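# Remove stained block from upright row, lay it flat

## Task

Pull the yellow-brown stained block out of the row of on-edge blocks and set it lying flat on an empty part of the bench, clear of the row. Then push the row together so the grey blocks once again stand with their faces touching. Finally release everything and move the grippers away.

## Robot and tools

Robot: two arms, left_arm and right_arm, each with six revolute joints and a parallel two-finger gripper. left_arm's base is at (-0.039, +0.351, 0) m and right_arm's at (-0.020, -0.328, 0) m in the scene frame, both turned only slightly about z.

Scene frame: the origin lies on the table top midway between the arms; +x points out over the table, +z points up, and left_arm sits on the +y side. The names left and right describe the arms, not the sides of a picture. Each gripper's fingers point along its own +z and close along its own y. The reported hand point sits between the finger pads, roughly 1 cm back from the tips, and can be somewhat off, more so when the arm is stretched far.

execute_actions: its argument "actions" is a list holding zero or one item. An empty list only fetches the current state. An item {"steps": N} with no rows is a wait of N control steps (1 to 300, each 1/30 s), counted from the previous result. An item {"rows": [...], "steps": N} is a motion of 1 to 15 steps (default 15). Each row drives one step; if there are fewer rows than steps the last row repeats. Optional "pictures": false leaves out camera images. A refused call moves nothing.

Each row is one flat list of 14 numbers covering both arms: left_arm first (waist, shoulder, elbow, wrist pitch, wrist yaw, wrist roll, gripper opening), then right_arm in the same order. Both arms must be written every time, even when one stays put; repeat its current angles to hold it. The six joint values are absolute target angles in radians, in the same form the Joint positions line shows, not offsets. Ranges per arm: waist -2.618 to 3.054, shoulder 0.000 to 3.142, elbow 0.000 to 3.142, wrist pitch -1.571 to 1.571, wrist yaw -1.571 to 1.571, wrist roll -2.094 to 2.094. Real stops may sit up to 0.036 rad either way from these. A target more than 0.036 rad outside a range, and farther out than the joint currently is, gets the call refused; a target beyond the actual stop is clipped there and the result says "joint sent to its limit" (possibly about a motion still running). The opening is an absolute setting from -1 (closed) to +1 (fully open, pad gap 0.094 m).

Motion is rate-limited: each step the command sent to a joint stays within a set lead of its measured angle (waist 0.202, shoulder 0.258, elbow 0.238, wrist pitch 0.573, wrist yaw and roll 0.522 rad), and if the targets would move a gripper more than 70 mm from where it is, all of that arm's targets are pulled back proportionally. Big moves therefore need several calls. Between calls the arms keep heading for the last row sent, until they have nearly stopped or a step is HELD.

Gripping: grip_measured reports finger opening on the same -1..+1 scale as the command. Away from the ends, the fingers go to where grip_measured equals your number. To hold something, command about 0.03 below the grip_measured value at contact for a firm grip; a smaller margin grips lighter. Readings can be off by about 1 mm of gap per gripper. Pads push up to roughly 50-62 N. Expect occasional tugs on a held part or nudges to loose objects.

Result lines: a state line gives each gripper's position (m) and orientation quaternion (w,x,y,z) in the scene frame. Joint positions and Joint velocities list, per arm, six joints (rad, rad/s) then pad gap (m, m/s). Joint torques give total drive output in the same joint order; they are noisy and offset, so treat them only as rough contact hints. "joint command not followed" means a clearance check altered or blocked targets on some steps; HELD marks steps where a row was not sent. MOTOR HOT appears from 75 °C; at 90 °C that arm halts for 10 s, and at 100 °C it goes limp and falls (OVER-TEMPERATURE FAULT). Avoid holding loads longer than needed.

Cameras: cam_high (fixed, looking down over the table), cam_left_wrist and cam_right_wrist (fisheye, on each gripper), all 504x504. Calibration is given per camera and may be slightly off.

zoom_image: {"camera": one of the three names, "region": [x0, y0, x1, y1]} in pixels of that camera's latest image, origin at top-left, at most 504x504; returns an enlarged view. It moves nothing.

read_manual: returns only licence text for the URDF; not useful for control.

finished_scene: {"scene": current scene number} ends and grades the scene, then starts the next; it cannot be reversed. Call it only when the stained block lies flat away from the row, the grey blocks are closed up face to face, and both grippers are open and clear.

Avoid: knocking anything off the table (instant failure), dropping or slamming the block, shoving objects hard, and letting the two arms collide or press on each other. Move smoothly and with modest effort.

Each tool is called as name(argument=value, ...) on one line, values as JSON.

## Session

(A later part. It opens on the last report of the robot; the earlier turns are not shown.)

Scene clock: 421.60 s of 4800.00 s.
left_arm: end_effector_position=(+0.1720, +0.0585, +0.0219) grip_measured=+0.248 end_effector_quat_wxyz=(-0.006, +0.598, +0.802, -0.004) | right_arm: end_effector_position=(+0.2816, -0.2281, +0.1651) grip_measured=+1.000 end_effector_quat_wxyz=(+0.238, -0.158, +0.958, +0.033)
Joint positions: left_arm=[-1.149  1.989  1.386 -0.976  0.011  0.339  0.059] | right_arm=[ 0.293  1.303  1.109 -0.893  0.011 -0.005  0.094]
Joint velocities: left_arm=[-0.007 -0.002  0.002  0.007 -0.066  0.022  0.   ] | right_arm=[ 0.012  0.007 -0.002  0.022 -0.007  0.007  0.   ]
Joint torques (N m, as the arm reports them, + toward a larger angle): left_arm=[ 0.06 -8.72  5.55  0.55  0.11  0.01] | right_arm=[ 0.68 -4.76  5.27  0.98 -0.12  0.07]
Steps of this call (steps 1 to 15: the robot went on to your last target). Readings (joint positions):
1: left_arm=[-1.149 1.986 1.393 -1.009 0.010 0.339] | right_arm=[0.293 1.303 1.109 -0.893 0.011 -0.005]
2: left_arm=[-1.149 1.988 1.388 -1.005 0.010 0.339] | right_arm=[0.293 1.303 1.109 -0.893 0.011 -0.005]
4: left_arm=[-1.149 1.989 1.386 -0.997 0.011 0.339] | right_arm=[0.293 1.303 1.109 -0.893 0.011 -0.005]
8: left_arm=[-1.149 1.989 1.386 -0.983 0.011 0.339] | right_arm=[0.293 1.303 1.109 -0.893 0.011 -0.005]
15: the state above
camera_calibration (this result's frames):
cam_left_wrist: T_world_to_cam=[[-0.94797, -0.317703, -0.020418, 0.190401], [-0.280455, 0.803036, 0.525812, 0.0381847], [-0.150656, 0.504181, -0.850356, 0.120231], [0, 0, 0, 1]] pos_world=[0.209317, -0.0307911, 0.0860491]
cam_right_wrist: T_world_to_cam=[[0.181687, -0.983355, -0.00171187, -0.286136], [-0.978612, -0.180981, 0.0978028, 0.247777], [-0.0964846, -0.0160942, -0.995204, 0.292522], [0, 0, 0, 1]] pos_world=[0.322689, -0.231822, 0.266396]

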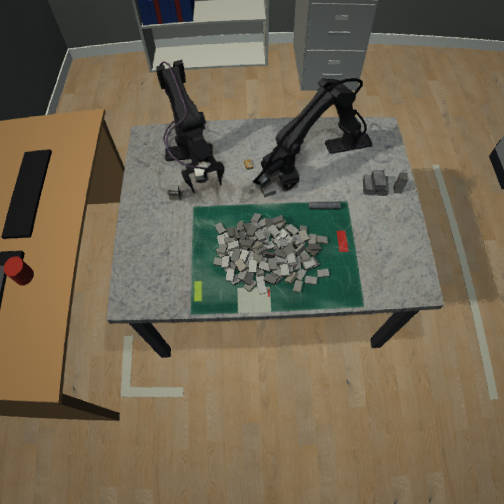

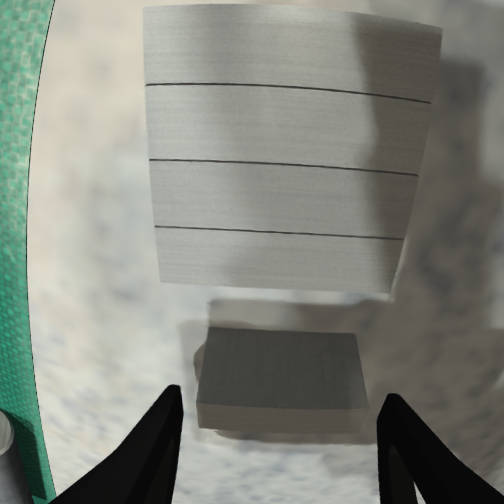

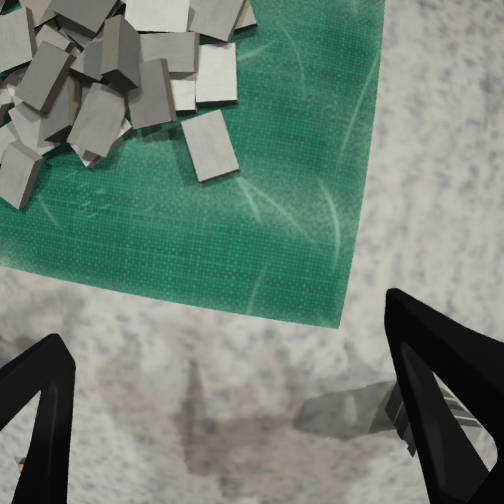

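execute_actions(actions=[{"rows": [
[-1.15,1.986,1.382,-0.961,0.02,0.345,0.19, 0.3,1.3,1.1,-0.9,0,0,1],
[-1.15,1.986,1.382,-0.961,0.02,0.345,0.13, 0.3,1.3,1.1,-0.9,0,0,1],
[-1.15,1.986,1.382,-0.961,0.02,0.345,0.07, 0.3,1.3,1.1,-0.9,0,0,1],
[-1.15,1.986,1.382,-0.961,0.02,0.345,0.02, 0.3,1.3,1.1,-0.9,0,0,1],
[-1.15,1.986,1.382,-0.961,0.02,0.345,-0.02, 0.3,1.3,1.1,-0.9,0,0,1],
[-1.15,1.986,1.382,-0.961,0.02,0.345,-0.05, 0.3,1.3,1.1,-0.9,0,0,1],
[-1.15,1.986,1.382,-0.961,0.02,0.345,-0.075, 0.3,1.3,1.1,-0.9,0,0,1],
[-1.15,1.986,1.382,-0.961,0.02,0.345,-0.095, 0.3,1.3,1.1,-0.9,0,0,1],
[-1.15,1.986,1.382,-0.961,0.02,0.345,-0.11, 0.3,1.3,1.1,-0.9,0,0,1],
[-1.15,1.986,1.382,-0.961,0.02,0.345,-0.125, 0.3,1.3,1.1,-0.9,0,0,1],
[-1.15,1.986,1.39,-0.965,0.02,0.345,-0.14, 0.3,1.3,1.1,-0.9,0,0,1],
[-1.15,1.986,1.398,-0.97,0.02,0.342,-0.155, 0.3,1.3,1.1,-0.9,0,0,1],
[-1.152,1.986,1.406,-0.975,0.02,0.339,-0.17, 0.3,1.3,1.1,-0.9,0,0,1],
[-1.155,1.986,1.412,-0.98,0.02,0.336,-0.185, 0.3,1.3,1.1,-0.9,0,0,1],
[-1.158,1.986,1.416,-0.984,0.02,0.334,-0.185, 0.3,1.3,1.1,-0.9,0,0,1]], "steps": 15}], pictures=false)

execute_actions(actions=[{"rows": [
[-1.16,1.988,1.423,-0.988,0.02,0.333,-0.185, 0.3,1.3,1.1,-0.9,0,0,1],
[-1.161,1.991,1.43,-0.992,0.02,0.332,-0.185, 0.3,1.3,1.1,-0.9,0,0,1],
[-1.162,1.995,1.437,-0.996,0.02,0.331,-0.185, 0.3,1.3,1.1,-0.9,0,0,1],
[-1.163,2.0,1.445,-1.0,0.02,0.33,-0.185, 0.3,1.3,1.1,-0.9,0,0,1],
[-1.164,2.005,1.453,-1.003,0.02,0.329,-0.185, 0.3,1.3,1.1,-0.9,0,0,1],
[-1.165,2.01,1.461,-1.006,0.02,0.328,-0.185, 0.3,1.3,1.1,-0.9,0,0,1],
[-1.166,2.016,1.469,-1.009,0.02,0.327,-0.185, 0.3,1.3,1.1,-0.9,0,0,1],
[-1.167,2.021,1.477,-1.012,0.02,0.326,-0.185, 0.3,1.3,1.1,-0.9,0,0,1],
[-1.168,2.027,1.485,-1.015,0.02,0.325,-0.185, 0.3,1.3,1.1,-0.9,0,0,1],
[-1.169,2.032,1.493,-1.018,0.02,0.324,-0.185, 0.3,1.3,1.1,-0.9,0,0,1],
[-1.17,2.038,1.501,-1.021,0.02,0.323,-0.185, 0.3,1.3,1.1,-0.9,0,0,1],
[-1.171,2.043,1.509,-1.024,0.02,0.322,-0.185, 0.3,1.3,1.1,-0.9,0,0,1],
[-1.172,2.049,1.517,-1.027,0.02,0.321,-0.185, 0.3,1.3,1.1,-0.9,0,0,1],
[-1.172,2.054,1.525,-1.03,0.02,0.32,-0.185, 0.3,1.3,1.1,-0.9,0,0,1],
[-1.172,2.06,1.533,-1.033,0.02,0.319,-0.185, 0.3,1.3,1.1,-0.9,0,0,1]], "steps": 15}], pictures=false)

execute_actions(actions=[{"rows": [
[-1.172,2.065,1.541,-1.036,0.02,0.318,-0.185, 0.3,1.3,1.1,-0.9,0,0,1],
[-1.172,2.071,1.549,-1.039,0.02,0.318,-0.185, 0.3,1.3,1.1,-0.9,0,0,1],
[-1.172,2.076,1.557,-1.042,0.02,0.318,-0.185, 0.3,1.3,1.1,-0.9,0,0,1],
[-1.172,2.082,1.564,-1.045,0.02,0.318,-0.185, 0.3,1.3,1.1,-0.9,0,0,1],
[-1.172,2.087,1.571,-1.048,0.02,0.318,-0.185, 0.3,1.3,1.1,-0.9,0,0,1],
[-1.172,2.092,1.578,-1.05,0.02,0.318,-0.185, 0.3,1.3,1.1,-0.9,0,0,1],
[-1.172,2.097,1.584,-1.052,0.02,0.318,-0.185, 0.3,1.3,1.1,-0.9,0,0,1],
[-1.172,2.101,1.589,-1.052,0.02,0.318,-0.185, 0.3,1.3,1.1,-0.9,0,0,1],
[-1.172,2.104,1.593,-1.052,0.02,0.318,-0.185, 0.3,1.3,1.1,-0.9,0,0,1],
[-1.172,2.107,1.596,-1.052,0.02,0.318,-0.185, 0.3,1.3,1.1,-0.9,0,0,1],
[-1.172,2.109,1.598,-1.052,0.02,0.318,-0.185, 0.3,1.3,1.1,-0.9,0,0,1]], "steps": 15}], pictures=false)

execute_actions(actions=[{"steps": 8}])

zoom_image(camera="cam_left_wrist", region=[150, 320, 430, 470])

Scene clock: 450.93 s of 4800.00 s.
left_arm: end_effector_position=(+0.1723, +0.0581, +0.0219) grip_measured=-0.165 end_effector_quat_wxyz=(-0.005, +0.598, +0.802, -0.004) | right_arm: end_effector_position=(+0.2816, -0.2281, +0.1651) grip_measured=+1.000 end_effector_quat_wxyz=(+0.238, -0.158, +0.958, +0.033)
Joint positions: left_arm=[-1.149  1.989  1.386 -0.974  0.011  0.339  0.039] | right_arm=[ 0.293  1.303  1.109 -0.893  0.011 -0.005  0.094]
Joint velocities: left_arm=[-0.002  0.002  0.002  0.007  0.022  0.007 -0.001] | right_arm=[-0.002 -0.012 -0.002 -0.022  0.095 -0.022  0.   ]
Joint torques (N m, as the arm reports them, + toward a larger angle): left_arm=[-0.77 -8.44  8.13  0.35  0.09 -0.06] | right_arm=[ 0.71 -4.73  5.27  0.98 -0.12  0.06]
Steps of this call (steps 1 to 15: the robot went on to your last target; steps 16 to 90: nothing new was sent; then 25.83 s passed at rest; steps 91 to 105: all 15 steps of this action). Readings (joint positions):
91: left_arm=[-1.149 1.989 1.386 -0.975 0.011 0.339] | right_arm=[0.293 1.303 1.109 -0.893 0.011 -0.005]
92: left_arm=[-1.149 1.989 1.386 -0.975 0.011 0.339] | right_arm=[0.293 1.303 1.109 -0.893 0.011 -0.005]
94: left_arm=[-1.149 1.989 1.386 -0.975 0.011 0.339] | right_arm=[0.293 1.303 1.109 -0.893 0.011 -0.005]
98: left_arm=[-1.149 1.989 1.386 -0.975 0.011 0.339] | right_arm=[0.293 1.303 1.109 -0.893 0.011 -0.005]
105: the state above

Scene clock: 451.43 s of 4800.00 s.
left_arm: end_effector_position=(+0.1793, +0.0394, +0.0263) grip_measured=-0.166 end_effector_quat_wxyz=(-0.001, +0.599, +0.800, -0.006) | right_arm: end_effector_position=(+0.2816, -0.2281, +0.1651) grip_measured=+1.000 end_effector_quat_wxyz=(+0.238, -0.158, +0.958, +0.033)
Joint positions: left_arm=[-1.163  2.046  1.489 -1.013  0.012  0.329  0.039] | right_arm=[ 0.293  1.303  1.109 -0.893  0.011 -0.005  0.094]
Joint velocities: left_arm=[-0.027  0.164  0.217 -0.066 -0.051 -0.095 -0.001] | right_arm=[-0.007 -0.002 -0.037 -0.007  0.037  0.037  0.   ]
Joint torques (N m, as the arm reports them, + toward a larger angle): left_arm=[-0.61 -8.67  8.33  0.42  0.07 -0.05] | right_arm=[ 0.68 -4.77  5.28  0.98 -0.14  0.06]
Steps of this call (steps 1 to 15: all 15 steps of this action). Readings (joint positions):
1: left_arm=[-1.149 1.989 1.386 -0.975 0.011 0.339] | right_arm=[0.293 1.303 1.109 -0.893 0.011 -0.005]
2: left_arm=[-1.149 1.989 1.388 -0.977 0.011 0.339] | right_arm=[0.293 1.303 1.109 -0.893 0.011 -0.005]
4: left_arm=[-1.150 1.992 1.399 -0.986 0.011 0.338] | right_arm=[0.293 1.303 1.109 -0.893 0.011 -0.005]
8: left_arm=[-1.155 2.006 1.434 -0.996 0.011 0.336] | right_arm=[0.293 1.303 1.109 -0.893 0.011 -0.005]
15: the state above

Scene clock: 451.93 s of 4800.00 s.
left_arm: end_effector_position=(+0.1867, +0.0287, +0.0229) grip_measured=-0.166 end_effector_quat_wxyz=(-0.005, +0.597, +0.802, -0.004) | right_arm: end_effector_position=(+0.2816, -0.2281, +0.1651) grip_measured=+1.000 end_effector_quat_wxyz=(+0.238, -0.158, +0.958, +0.033)
Joint positions: left_arm=[-1.163  2.106  1.567 -1.039  0.012  0.324  0.039] | right_arm=[ 0.293  1.303  1.109 -0.893  0.011 -0.005  0.094]
Joint velocities: left_arm=[ 0.002  0.002 -0.002 -0.095 -0.022 -0.007 -0.001] | right_arm=[-0.007  0.007  0.017 -0.007  0.022 -0.007  0.   ]
Joint torques (N m, as the arm reports them, + toward a larger angle): left_arm=[-0.87 -9.16  8.29  0.38  0.1  -0.05] | right_arm=[ 0.71 -4.71  5.28  0.96 -0.12  0.06]
Steps of this call (steps 1 to 15: all 15 steps of this action). Readings (joint positions):
1: left_arm=[-1.163 2.052 1.497 -1.016 0.012 0.328] | right_arm=[0.293 1.303 1.109 -0.893 0.011 -0.005]
2: left_arm=[-1.163 2.058 1.505 -1.019 0.012 0.328] | right_arm=[0.293 1.303 1.109 -0.893 0.011 -0.005]
4: left_arm=[-1.163 2.070 1.521 -1.025 0.012 0.326] | right_arm=[0.293 1.303 1.109 -0.893 0.011 -0.005]
8: left_arm=[-1.163 2.090 1.549 -1.035 0.012 0.325] | right_arm=[0.293 1.303 1.109 -0.893 0.011 -0.005]
15: the state above

Scene clock: 452.20 s of 4800.00 s.
left_arm: end_effector_position=(+0.1860, +0.0297, +0.0228) grip_measured=-0.166 end_effector_quat_wxyz=(-0.008, +0.597, +0.802, -0.004) | right_arm: end_effector_position=(+0.2816, -0.2281, +0.1651) grip_measured=+1.000 end_effector_quat_wxyz=(+0.238, -0.158, +0.958, +0.033)
Joint positions: left_arm=[-1.163  2.107  1.567 -1.044  0.012  0.324  0.039] | right_arm=[ 0.293  1.303  1.109 -0.893  0.011 -0.005  0.094]
Joint velocities: left_arm=[ 0.002 -0.002  0.022  0.022 -0.022  0.051 -0.   ] | right_arm=[-0.002  0.002 -0.002 -0.125 -0.037 -0.022  0.   ]
Joint torques (N m, as the arm reports them, + toward a larger angle): left_arm=[-0.7  -8.94  8.31  0.39  0.08 -0.08] | right_arm=[ 0.67 -4.73  5.29  0.97 -0.12  0.05]
Steps of this call (steps 1 to 8: the robot went on to your last target). Readings (joint positions):
1: left_arm=[-1.163 2.107 1.567 -1.040 0.012 0.324] | right_arm=[0.293 1.303 1.109 -0.893 0.011 -0.005]
2: left_arm=[-1.163 2.107 1.567 -1.041 0.012 0.324] | right_arm=[0.293 1.303 1.109 -0.893 0.011 -0.005]
4: left_arm=[-1.163 2.107 1.567 -1.042 0.012 0.324] | right_arm=[0.293 1.303 1.109 -0.893 0.011 -0.005]
8: the state above
camera_calibration (this result's frames):
cam_left_wrist: T_world_to_cam=[[-0.947776, -0.318367, -0.0190353, 0.194532], [-0.279749, 0.801182, 0.529006, 0.0646951], [-0.153167, 0.506705, -0.848404, 0.138046], [0, 0, 0, 1]] pos_world=[0.223616, -0.0598487, 0.0865981]
cam_right_wrist: T_world_to_cam=[[0.181687, -0.983355, -0.00171187, -0.286136], [-0.978612, -0.180981, 0.0978028, 0.247777], [-0.0964846, -0.0160942, -0.995204, 0.292522], [0, 0, 0, 1]] pos_world=[0.322689, -0.231822, 0.266396]

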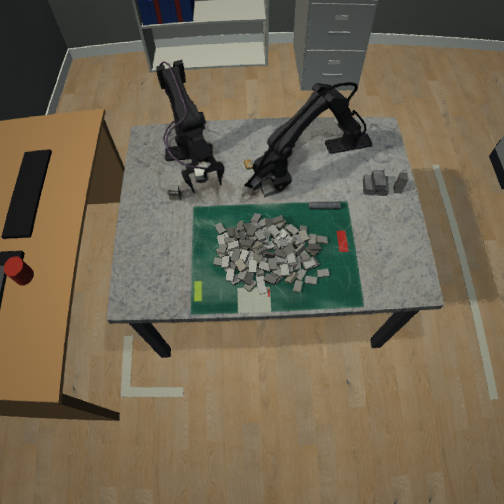

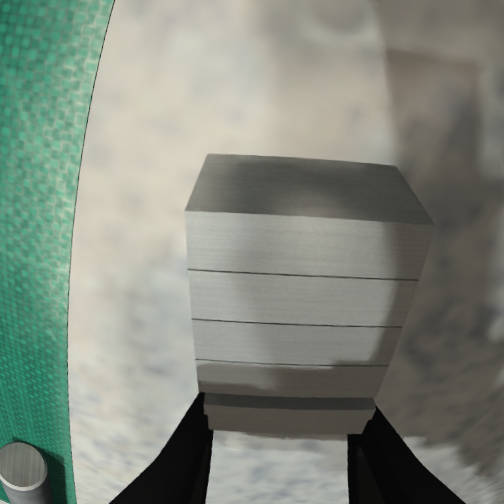

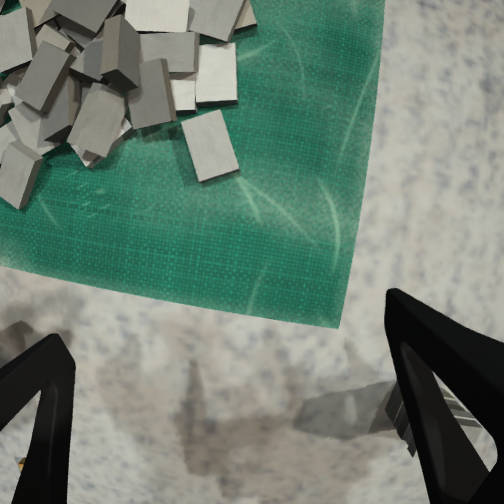

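Region (150, 320, 430, 470) of cam_left_wrist's 504x504 image, scaled by 1.800, with more detail than that image has; it fills the top 270 rows of this view, and the rest is white.

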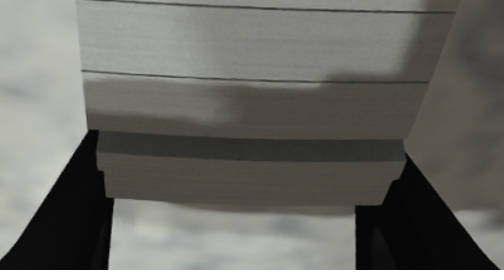

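execute_actions(actions=[{"rows": [
[-1.168,2.109,1.59,-1.04,0.02,0.318,-0.185, 0.3,1.3,1.1,-0.9,0,0,1],
[-1.165,2.109,1.585,-1.03,0.02,0.318,-0.185, 0.3,1.3,1.1,-0.9,0,0,1],
[-1.165,2.109,1.585,-1.024,0.02,0.318,-0.185, 0.3,1.3,1.1,-0.9,0,0,1],
[-1.165,2.109,1.585,-1.019,0.02,0.318,-0.185, 0.3,1.3,1.1,-0.9,0,0,1],
[-1.165,2.109,1.585,-1.015,0.02,0.318,-0.185, 0.3,1.3,1.1,-0.9,0,0,1],
[-1.165,2.109,1.585,-1.011,0.02,0.318,-0.185, 0.3,1.3,1.1,-0.9,0,0,1],
[-1.165,2.109,1.585,-1.008,0.02,0.318,-0.185, 0.3,1.3,1.1,-0.9,0,0,1]], "steps": 15}], pictures=false)

execute_actions(actions=[{"steps": 8}])

zoom_image(camera="cam_left_wrist", region=[150, 320, 430, 470])

Scene clock: 457.33 s of 4800.00 s.
left_arm: end_effector_position=(+0.1886, +0.0260, +0.0228) grip_measured=-0.166 end_effector_quat_wxyz=(+0.001, +0.597, +0.802, -0.006) | right_arm: end_effector_position=(+0.2816, -0.2281, +0.1651) grip_measured=+1.000 end_effector_quat_wxyz=(+0.238, -0.158, +0.958, +0.033)
Joint positions: left_arm=[-1.163  2.107  1.567 -1.026  0.012  0.324  0.039] | right_arm=[ 0.293  1.303  1.109 -0.893  0.011 -0.005  0.094]
Joint velocities: left_arm=[-0.002 -0.002 -0.007  0.037 -0.007  0.007 -0.   ] | right_arm=[ 0.002 -0.007 -0.022  0.037 -0.022 -0.007  0.   ]
Joint torques (N m, as the arm reports them, + toward a larger angle): left_arm=[-0.14 -9.01  7.31  0.61  0.11 -0.04] | right_arm=[ 0.68 -4.72  5.28  0.97 -0.13  0.05]
Steps of this call (steps 1 to 15: the robot went on to your last target; steps 16 to 90: nothing new was sent; then 1.63 s passed at rest; steps 91 to 105: all 15 steps of this action). Readings (joint positions):
91: left_arm=[-1.163 2.107 1.567 -1.044 0.012 0.324] | right_arm=[0.293 1.303 1.109 -0.893 0.011 -0.005]
92: left_arm=[-1.163 2.107 1.567 -1.044 0.012 0.324] | right_arm=[0.293 1.303 1.109 -0.893 0.011 -0.005]
94: left_arm=[-1.163 2.107 1.567 -1.042 0.012 0.324] | right_arm=[0.293 1.303 1.109 -0.893 0.011 -0.005]
98: left_arm=[-1.163 2.107 1.567 -1.033 0.012 0.324] | right_arm=[0.293 1.303 1.109 -0.893 0.011 -0.005]
105: the state above

Scene clock: 457.60 s of 4800.00 s.
left_arm: end_effector_position=(+0.1886, +0.0260, +0.0228) grip_measured=-0.166 end_effector_quat_wxyz=(+0.001, +0.597, +0.802, -0.006) | right_arm: end_effector_position=(+0.2816, -0.2281, +0.1651) grip_measured=+1.000 end_effector_quat_wxyz=(+0.238, -0.158, +0.958, +0.033)
Joint positions: left_arm=[-1.163  2.107  1.567 -1.026  0.012  0.324  0.039] | right_arm=[ 0.293  1.303  1.109 -0.893  0.011 -0.005  0.094]
Joint velocities: left_arm=[-0.007 -0.022  0.007  0.007 -0.022  0.007  0.   ] | right_arm=[ 0.007 -0.007 -0.007 -0.022  0.022 -0.066  0.   ]
Joint torques (N m, as the arm reports them, + toward a larger angle): left_arm=[-0.01 -9.17  7.36  0.59  0.11 -0.07] | right_arm=[ 0.69 -4.74  5.29  0.97 -0.13  0.07]
Steps of this call (steps 1 to 8: the robot went on to your last target). Readings (joint positions):
1: left_arm=[-1.163 2.107 1.567 -1.026 0.012 0.324] | right_arm=[0.293 1.303 1.109 -0.893 0.011 -0.005]
2: left_arm=[-1.163 2.107 1.567 -1.026 0.012 0.324] | right_arm=[0.293 1.303 1.109 -0.893 0.011 -0.005]
4: left_arm=[-1.163 2.107 1.567 -1.026 0.012 0.324] | right_arm=[0.293 1.303 1.109 -0.893 0.011 -0.005]
8: the state above
camera_calibration (this result's frames):
cam_left_wrist: T_world_to_cam=[[-0.947432, -0.319045, -0.0241628, 0.195877], [-0.285448, 0.808714, 0.514297, 0.0695559], [-0.144543, 0.494158, -0.857272, 0.13917], [0, 0, 0, 1]] pos_world=[0.225551, -0.0625294, 0.0882675]
cam_right_wrist: T_world_to_cam=[[0.181687, -0.983355, -0.00171187, -0.286136], [-0.978612, -0.180981, 0.0978028, 0.247777], [-0.0964846, -0.0160942, -0.995204, 0.292522], [0, 0, 0, 1]] pos_world=[0.322689, -0.231822, 0.266396]

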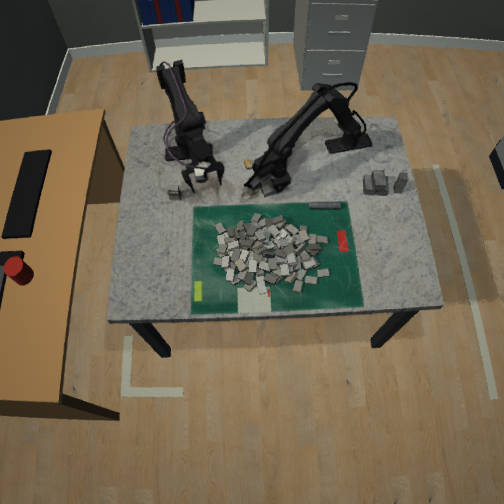

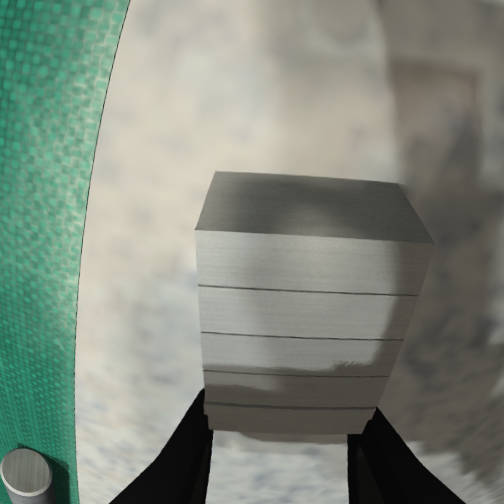

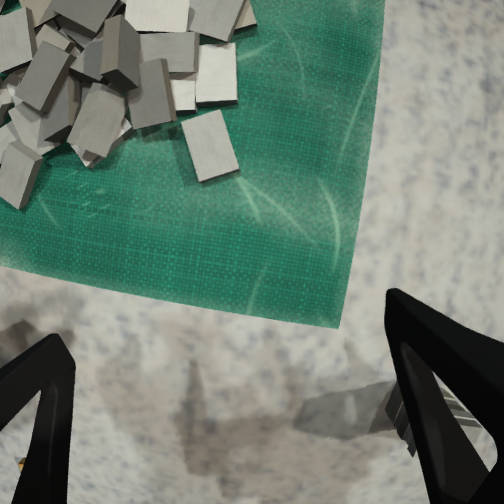

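Region (150, 320, 430, 470) of cam_left_wrist's 504x504 image, scaled by 1.800, with more detail than that image has; it fills the top 270 rows of this view, and the rest is white.

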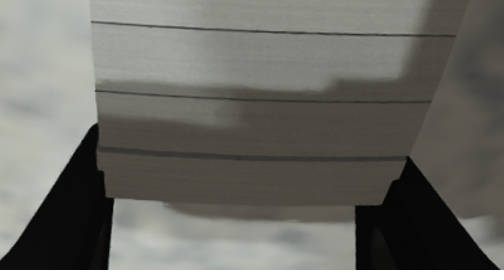

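In contact and aligned. Release, then lift.

execute_actions(actions=[{"rows": [
[-1.165,2.109,1.585,-1.008,0.02,0.318,-0.17, 0.3,1.3,1.1,-0.9,0,0,1],
[-1.165,2.109,1.585,-1.008,0.02,0.318,-0.155, 0.3,1.3,1.1,-0.9,0,0,1],
[-1.165,2.109,1.585,-1.01,0.02,0.318,-0.14, 0.3,1.3,1.1,-0.9,0,0,1],
[-1.165,2.109,1.585,-1.012,0.02,0.318,-0.125, 0.3,1.3,1.1,-0.9,0,0,1],
[-1.165,2.109,1.585,-1.014,0.02,0.318,-0.11, 0.3,1.3,1.1,-0.9,0,0,1],
[-1.165,2.109,1.585,-1.016,0.02,0.318,-0.09, 0.3,1.3,1.1,-0.9,0,0,1],
[-1.165,2.109,1.585,-1.018,0.02,0.318,-0.05, 0.3,1.3,1.1,-0.9,0,0,1],
[-1.165,2.105,1.585,-1.02,0.02,0.318,0.0, 0.3,1.3,1.1,-0.9,0,0,1],
[-1.165,2.1,1.585,-1.022,0.02,0.318,0.07, 0.3,1.3,1.1,-0.9,0,0,1],
[-1.165,2.095,1.587,-1.025,0.02,0.318,0.15, 0.3,1.3,1.1,-0.9,0,0,1],
[-1.165,2.09,1.59,-1.03,0.02,0.318,0.23, 0.3,1.3,1.1,-0.9,0,0,1],
[-1.165,2.085,1.593,-1.035,0.02,0.318,0.3, 0.3,1.3,1.1,-0.9,0,0,1],
[-1.165,2.08,1.597,-1.042,0.02,0.318,0.35, 0.3,1.3,1.1,-0.9,0,0,1],
[-1.165,2.075,1.602,-1.052,0.02,0.318,0.4, 0.3,1.3,1.1,-0.9,0,0,1],
[-1.165,2.07,1.609,-1.064,0.02,0.318,0.4, 0.3,1.3,1.1,-0.9,0,0,1]], "steps": 15}], pictures=false)

execute_actions(actions=[{"rows": [
[-1.165,2.062,1.617,-1.078,0.02,0.318,0.4, 0.3,1.3,1.1,-0.9,0,0,1],
[-1.165,2.052,1.625,-1.094,0.02,0.318,0.4, 0.3,1.3,1.1,-0.9,0,0,1],
[-1.165,2.04,1.633,-1.112,0.02,0.318,0.4, 0.3,1.3,1.1,-0.9,0,0,1],
[-1.165,2.026,1.64,-1.131,0.02,0.318,0.4, 0.3,1.3,1.1,-0.9,0,0,1],
[-1.165,2.011,1.646,-1.15,0.02,0.318,0.4, 0.3,1.3,1.1,-0.9,0,0,1],
[-1.165,1.995,1.65,-1.17,0.02,0.318,0.4, 0.3,1.3,1.1,-0.9,0,0,1],
[-1.165,1.979,1.652,-1.19,0.02,0.318,0.4, 0.3,1.3,1.1,-0.9,0,0,1],
[-1.165,1.963,1.652,-1.21,0.02,0.318,0.4, 0.3,1.3,1.1,-0.9,0,0,1],
[-1.165,1.948,1.652,-1.228,0.02,0.318,0.4, 0.3,1.3,1.1,-0.9,0,0,1],
[-1.165,1.934,1.652,-1.244,0.02,0.318,0.4, 0.3,1.3,1.1,-0.9,0,0,1],
[-1.165,1.922,1.652,-1.257,0.02,0.318,0.4, 0.3,1.3,1.1,-0.9,0,0,1],
[-1.165,1.912,1.652,-1.267,0.02,0.318,0.4, 0.3,1.3,1.1,-0.9,0,0,1],
[-1.165,1.905,1.652,-1.274,0.02,0.318,0.4, 0.3,1.3,1.1,-0.9,0,0,1],
[-1.165,1.901,1.652,-1.278,0.02,0.318,0.4, 0.3,1.3,1.1,-0.9,0,0,1],
[-1.165,1.9,1.652,-1.28,0.02,0.318,0.4, 0.3,1.3,1.1,-0.9,0,0,1]], "steps": 15}], pictures=false)

execute_actions(actions=[{"steps": 10}])

Scene clock: 468.40 s of 4800.00 s.
left_arm: end_effector_position=(+0.1878, +0.0271, +0.0233) grip_measured=+0.392 end_effector_quat_wxyz=(-0.002, +0.597, +0.802, -0.005) | right_arm: end_effector_position=(+0.2816, -0.2281, +0.1651) grip_measured=+1.000 end_effector_quat_wxyz=(+0.238, -0.158, +0.958, +0.033)
Joint positions: left_arm=[-1.163  2.107  1.569 -1.034  0.012  0.324  0.065] | right_arm=[ 0.293  1.303  1.109 -0.893  0.011 -0.005  0.094]
Joint velocities: left_arm=[-0.017 -0.017  0.1   -0.271  0.007 -0.007  0.013] | right_arm=[ 0.002 -0.002  0.002  0.081 -0.095  0.051  0.   ]
Joint torques (N m, as the arm reports them, + toward a larger angle): left_arm=[ -0.12 -11.97   8.65   0.51   0.1   -0.08] | right_arm=[ 0.7  -4.74  5.26  0.98 -0.12  0.06]
Steps of this call (steps 1 to 15: the robot went on to your last target; steps 16 to 90: nothing new was sent; then 7.30 s passed at rest; steps 91 to 105: all 15 steps of this action). Readings (joint positions):
91: left_arm=[-1.163 2.107 1.567 -1.026 0.012 0.324] | right_arm=[0.293 1.303 1.109 -0.893 0.011 -0.005]
92: left_arm=[-1.163 2.107 1.567 -1.026 0.012 0.324] | right_arm=[0.293 1.303 1.109 -0.893 0.011 -0.005]
94: left_arm=[-1.163 2.107 1.567 -1.026 0.012 0.324] | right_arm=[0.293 1.303 1.109 -0.893 0.011 -0.005]
98: left_arm=[-1.163 2.107 1.567 -1.026 0.012 0.324] | right_arm=[0.293 1.303 1.109 -0.893 0.011 -0.005]
105: the state above

Scene clock: 468.90 s of 4800.00 s.
left_arm: end_effector_position=(+0.1759, +0.0440, +0.1069) grip_measured=+0.398 end_effector_quat_wxyz=(+0.023, +0.597, +0.802, -0.014) | right_arm: end_effector_position=(+0.2816, -0.2281, +0.1651) grip_measured=+1.000 end_effector_quat_wxyz=(+0.238, -0.158, +0.958, +0.033)
Joint positions: left_arm=[-1.163  1.919  1.631 -1.231  0.012  0.324  0.066] | right_arm=[ 0.293  1.303  1.109 -0.893  0.011 -0.005  0.094]
Joint velocities: left_arm=[-0.012 -0.164  0.027 -0.315  0.007 -0.037 -0.   ] | right_arm=[-0.007  0.017  0.002  0.066 -0.051 -0.022  0.   ]
Joint torques (N m, as the arm reports them, + toward a larger angle): left_arm=[-0.12 -8.84  7.9   0.6   0.09 -0.08] | right_arm=[ 0.67 -4.77  5.23  0.98 -0.13  0.05]
Steps of this call (steps 1 to 15: all 15 steps of this action). Readings (joint positions):
1: left_arm=[-1.163 2.107 1.573 -1.042 0.012 0.324] | right_arm=[0.293 1.303 1.109 -0.893 0.011 -0.005]
2: left_arm=[-1.163 2.104 1.579 -1.051 0.012 0.324] | right_arm=[0.293 1.303 1.109 -0.893 0.011 -0.005]
4: left_arm=[-1.163 2.091 1.592 -1.072 0.012 0.324] | right_arm=[0.293 1.303 1.109 -0.893 0.011 -0.005]
8: left_arm=[-1.163 2.028 1.617 -1.128 0.012 0.324] | right_arm=[0.293 1.303 1.109 -0.893 0.011 -0.005]
15: the state above

Scene clock: 469.23 s of 4800.00 s.
left_arm: end_effector_position=(+0.1704, +0.0518, +0.1085) grip_measured=+0.398 end_effector_quat_wxyz=(+0.008, +0.597, +0.802, -0.009) | right_arm: end_effector_position=(+0.2816, -0.2281, +0.1651) grip_measured=+1.000 end_effector_quat_wxyz=(+0.238, -0.158, +0.958, +0.033)
Joint positions: left_arm=[-1.163  1.913  1.632 -1.269  0.012  0.324  0.066] | right_arm=[ 0.293  1.303  1.109 -0.893  0.011 -0.005  0.094]
Joint velocities: left_arm=[-0.002 -0.002  0.002 -0.095  0.022  0.037  0.001] | right_arm=[-0.022 -0.002 -0.022  0.007 -0.007  0.007  0.   ]
Joint torques (N m, as the arm reports them, + toward a larger angle): left_arm=[-0.1  -8.93  7.66  0.42  0.12 -0.09] | right_arm=[ 0.69 -4.75  5.27  0.97 -0.13  0.06]
Steps of this call (steps 1 to 10: the robot went on to your last target). Readings (joint positions):
1: left_arm=[-1.163 1.914 1.632 -1.240 0.012 0.324] | right_arm=[0.293 1.303 1.109 -0.893 0.011 -0.005]
2: left_arm=[-1.163 1.913 1.632 -1.248 0.012 0.324] | right_arm=[0.293 1.303 1.109 -0.893 0.011 -0.005]
4: left_arm=[-1.163 1.913 1.632 -1.258 0.012 0.324] | right_arm=[0.293 1.303 1.109 -0.893 0.011 -0.005]
8: left_arm=[-1.163 1.913 1.632 -1.267 0.012 0.324] | right_arm=[0.293 1.303 1.109 -0.893 0.011 -0.005]
10: the state above
camera_calibration (this result's frames):
cam_left_wrist: T_world_to_cam=[[-0.947212, -0.319355, -0.0283001, 0.189374], [-0.289697, 0.814734, 0.502279, 0.00116094], [-0.137348, 0.483963, -0.864242, 0.197373], [0, 0, 0, 1]] pos_world=[0.206822, -0.0359896, 0.175354]
cam_right_wrist: T_world_to_cam=[[0.181687, -0.983355, -0.00171187, -0.286136], [-0.978612, -0.180981, 0.0978028, 0.247777], [-0.0964846, -0.0160942, -0.995204, 0.292522], [0, 0, 0, 1]] pos_world=[0.322689, -0.231822, 0.266396]

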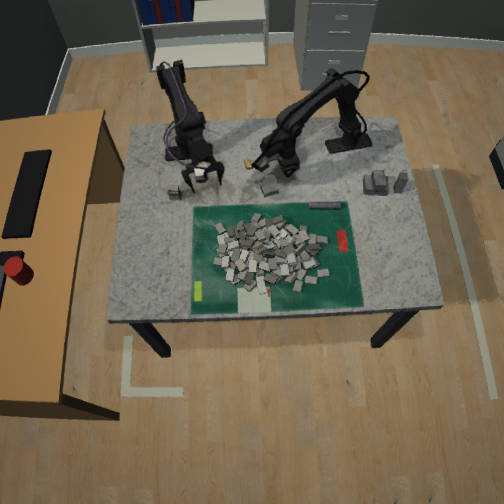

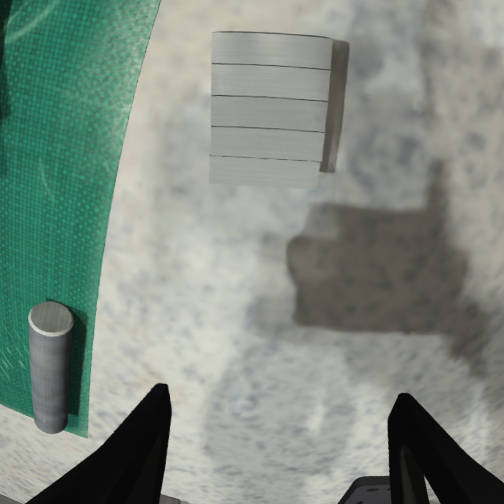

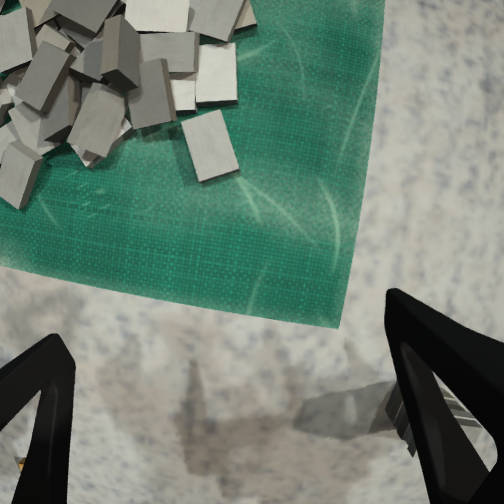

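execute_actions(actions=[{"rows": [
[-1.155,1.89,1.64,-1.278,0.02,0.318,0.45, 0.3,1.3,1.1,-0.9,0,0,1],
[-1.135,1.872,1.622,-1.274,0.02,0.318,0.5, 0.3,1.3,1.1,-0.9,0,0,1],
[-1.108,1.848,1.6,-1.27,0.02,0.318,0.55, 0.3,1.3,1.1,-0.9,0,0,1],
[-1.075,1.82,1.575,-1.265,0.02,0.318,0.6, 0.3,1.3,1.1,-0.9,0,0,1],
[-1.037,1.788,1.547,-1.26,0.02,0.318,0.65, 0.3,1.3,1.1,-0.9,0,0,1],
[-0.995,1.753,1.517,-1.255,0.02,0.318,0.7, 0.3,1.3,1.1,-0.9,0,0,1],
[-0.952,1.717,1.486,-1.25,0.02,0.318,0.75, 0.3,1.3,1.1,-0.9,0,0,1],
[-0.908,1.681,1.455,-1.245,0.02,0.318,0.8, 0.3,1.3,1.1,-0.9,0,0,1],
[-0.866,1.646,1.425,-1.24,0.02,0.318,0.85, 0.3,1.3,1.1,-0.9,0,0,1],
[-0.827,1.614,1.397,-1.235,0.02,0.318,0.9, 0.3,1.3,1.1,-0.9,0,0,1],
[-0.793,1.586,1.373,-1.23,0.02,0.318,0.95, 0.3,1.3,1.1,-0.9,0,0,1],
[-0.766,1.563,1.353,-1.226,0.02,0.318,1, 0.3,1.3,1.1,-0.9,0,0,1],
[-0.746,1.546,1.339,-1.223,0.02,0.318,1, 0.3,1.3,1.1,-0.9,0,0,1],
[-0.734,1.535,1.33,-1.221,0.02,0.318,1, 0.3,1.3,1.1,-0.9,0,0,1],
[-0.73,1.53,1.326,-1.22,0.02,0.318,1, 0.3,1.3,1.1,-0.9,0,0,1]], "steps": 15}], pictures=false)

execute_actions(actions=[{"steps": 12}])

zoom_image(camera="cam_high", region=[225, 145, 305, 205])

Scene clock: 476.43 s of 4800.00 s.
left_arm: end_effector_position=(+0.2200, +0.1997, +0.1450) grip_measured=+1.000 end_effector_quat_wxyz=(+0.062, +0.411, +0.910, -0.011) | right_arm: end_effector_position=(+0.2816, -0.2281, +0.1651) grip_measured=+1.000 end_effector_quat_wxyz=(+0.238, -0.158, +0.958, +0.033)
Joint positions: left_arm=[-0.733  1.561  1.356 -1.241  0.009  0.322  0.094] | right_arm=[ 0.293  1.303  1.109 -0.893  0.011 -0.005  0.094]
Joint velocities: left_arm=[ 0.339 -0.452 -0.295  0.007  0.007 -0.007  0.   ] | right_arm=[-0.002 -0.002  0.007 -0.037  0.037  0.022  0.   ]
Joint torques (N m, as the arm reports them, + toward a larger angle): left_arm=[-1.67 -5.59  5.56  0.87  0.21 -0.04] | right_arm=[ 0.67 -4.76  5.24  0.97 -0.12  0.06]
Steps of this call (steps 1 to 30: the robot went on to your last target; steps 31 to 90: nothing new was sent; then 3.70 s passed at rest; steps 91 to 105: all 15 steps of this action). Readings (joint positions):
91: left_arm=[-1.163 1.913 1.632 -1.272 0.012 0.324] | right_arm=[0.293 1.303 1.109 -0.893 0.011 -0.005]
92: left_arm=[-1.162 1.912 1.632 -1.272 0.012 0.324] | right_arm=[0.293 1.303 1.109 -0.893 0.011 -0.005]
94: left_arm=[-1.145 1.895 1.614 -1.264 0.018 0.324] | right_arm=[0.293 1.303 1.109 -0.893 0.011 -0.005]
98: left_arm=[-1.009 1.783 1.511 -1.250 0.026 0.324] | right_arm=[0.293 1.303 1.109 -0.893 0.011 -0.005]
105: the state above

Scene clock: 476.83 s of 4800.00 s.
left_arm: end_effector_position=(+0.2175, +0.2034, +0.1442) grip_measured=+1.000 end_effector_quat_wxyz=(+0.063, +0.407, +0.911, -0.012) | right_arm: end_effector_position=(+0.2816, -0.2281, +0.1651) grip_measured=+1.000 end_effector_quat_wxyz=(+0.238, -0.158, +0.958, +0.033)
Joint positions: left_arm=[-0.725  1.544  1.336 -1.236  0.011  0.321  0.094] | right_arm=[ 0.293  1.303  1.109 -0.893  0.011 -0.005  0.094]
Joint velocities: left_arm=[ 0.002  0.002 -0.007 -0.022  0.037 -0.051  0.   ] | right_arm=[ 0.002 -0.002 -0.007 -0.007  0.051 -0.007  0.   ]
Joint torques (N m, as the arm reports them, + toward a larger angle): left_arm=[-0.36 -6.02  5.67  0.8   0.11 -0.04] | right_arm=[ 0.67 -4.73  5.27  0.97 -0.13  0.06]
Steps of this call (steps 1 to 12: the robot went on to your last target). Readings (joint positions):
1: left_arm=[-0.726 1.549 1.348 -1.241 0.009 0.321] | right_arm=[0.293 1.303 1.109 -0.893 0.011 -0.005]
2: left_arm=[-0.725 1.544 1.345 -1.241 0.009 0.321] | right_arm=[0.293 1.303 1.109 -0.893 0.011 -0.005]
4: left_arm=[-0.725 1.544 1.341 -1.239 0.010 0.321] | right_arm=[0.293 1.303 1.109 -0.893 0.011 -0.005]
8: left_arm=[-0.725 1.544 1.336 -1.237 0.011 0.321] | right_arm=[0.293 1.303 1.109 -0.893 0.011 -0.005]
12: the state above
camera_calibration (this result's frames):
cam_left_wrist: T_world_to_cam=[[-0.716467, -0.695144, -0.0587301, 0.314031], [-0.652122, 0.637457, 0.410349, 0.00144577], [-0.247814, 0.332301, -0.910036, 0.222803], [0, 0, 0, 1]] pos_world=[0.281149, 0.143337, 0.220608]
cam_right_wrist: T_world_to_cam=[[0.181687, -0.983355, -0.00171187, -0.286136], [-0.978612, -0.180981, 0.0978028, 0.247777], [-0.0964846, -0.0160942, -0.995204, 0.292522], [0, 0, 0, 1]] pos_world=[0.322689, -0.231822, 0.266396]

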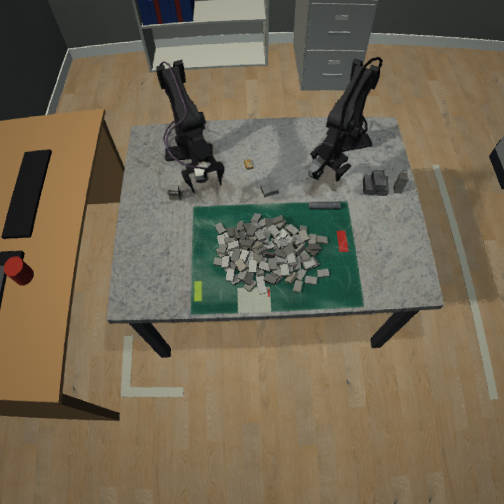

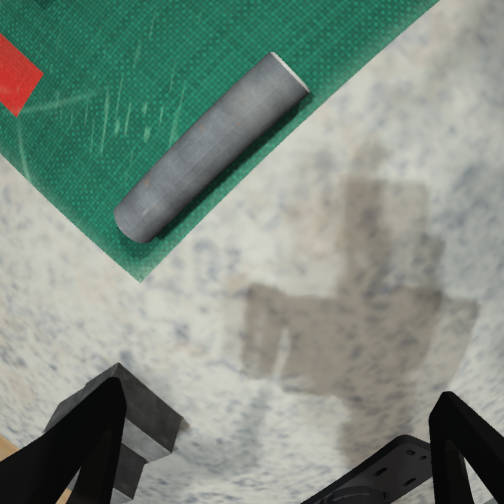

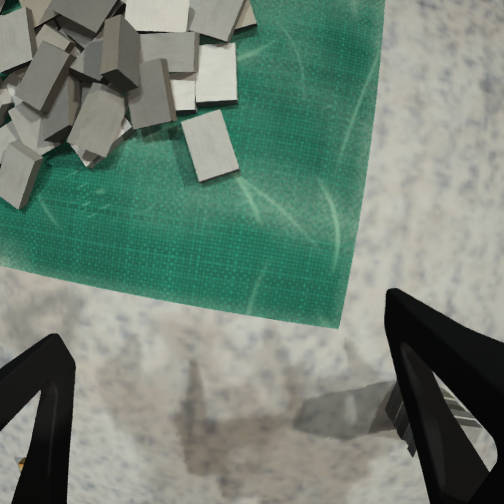

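Region (225, 145, 305, 205) of cam_high's 504x504 image, scaled by 6.300, with more detail than that image has; it fills the top 378 rows of this view, and the rest is white.

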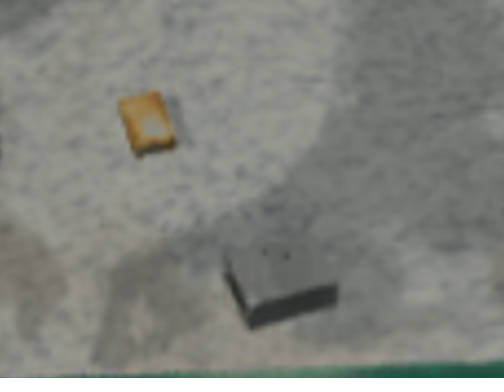

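finished_scene(scene=1)

The scene is finished: the task was done.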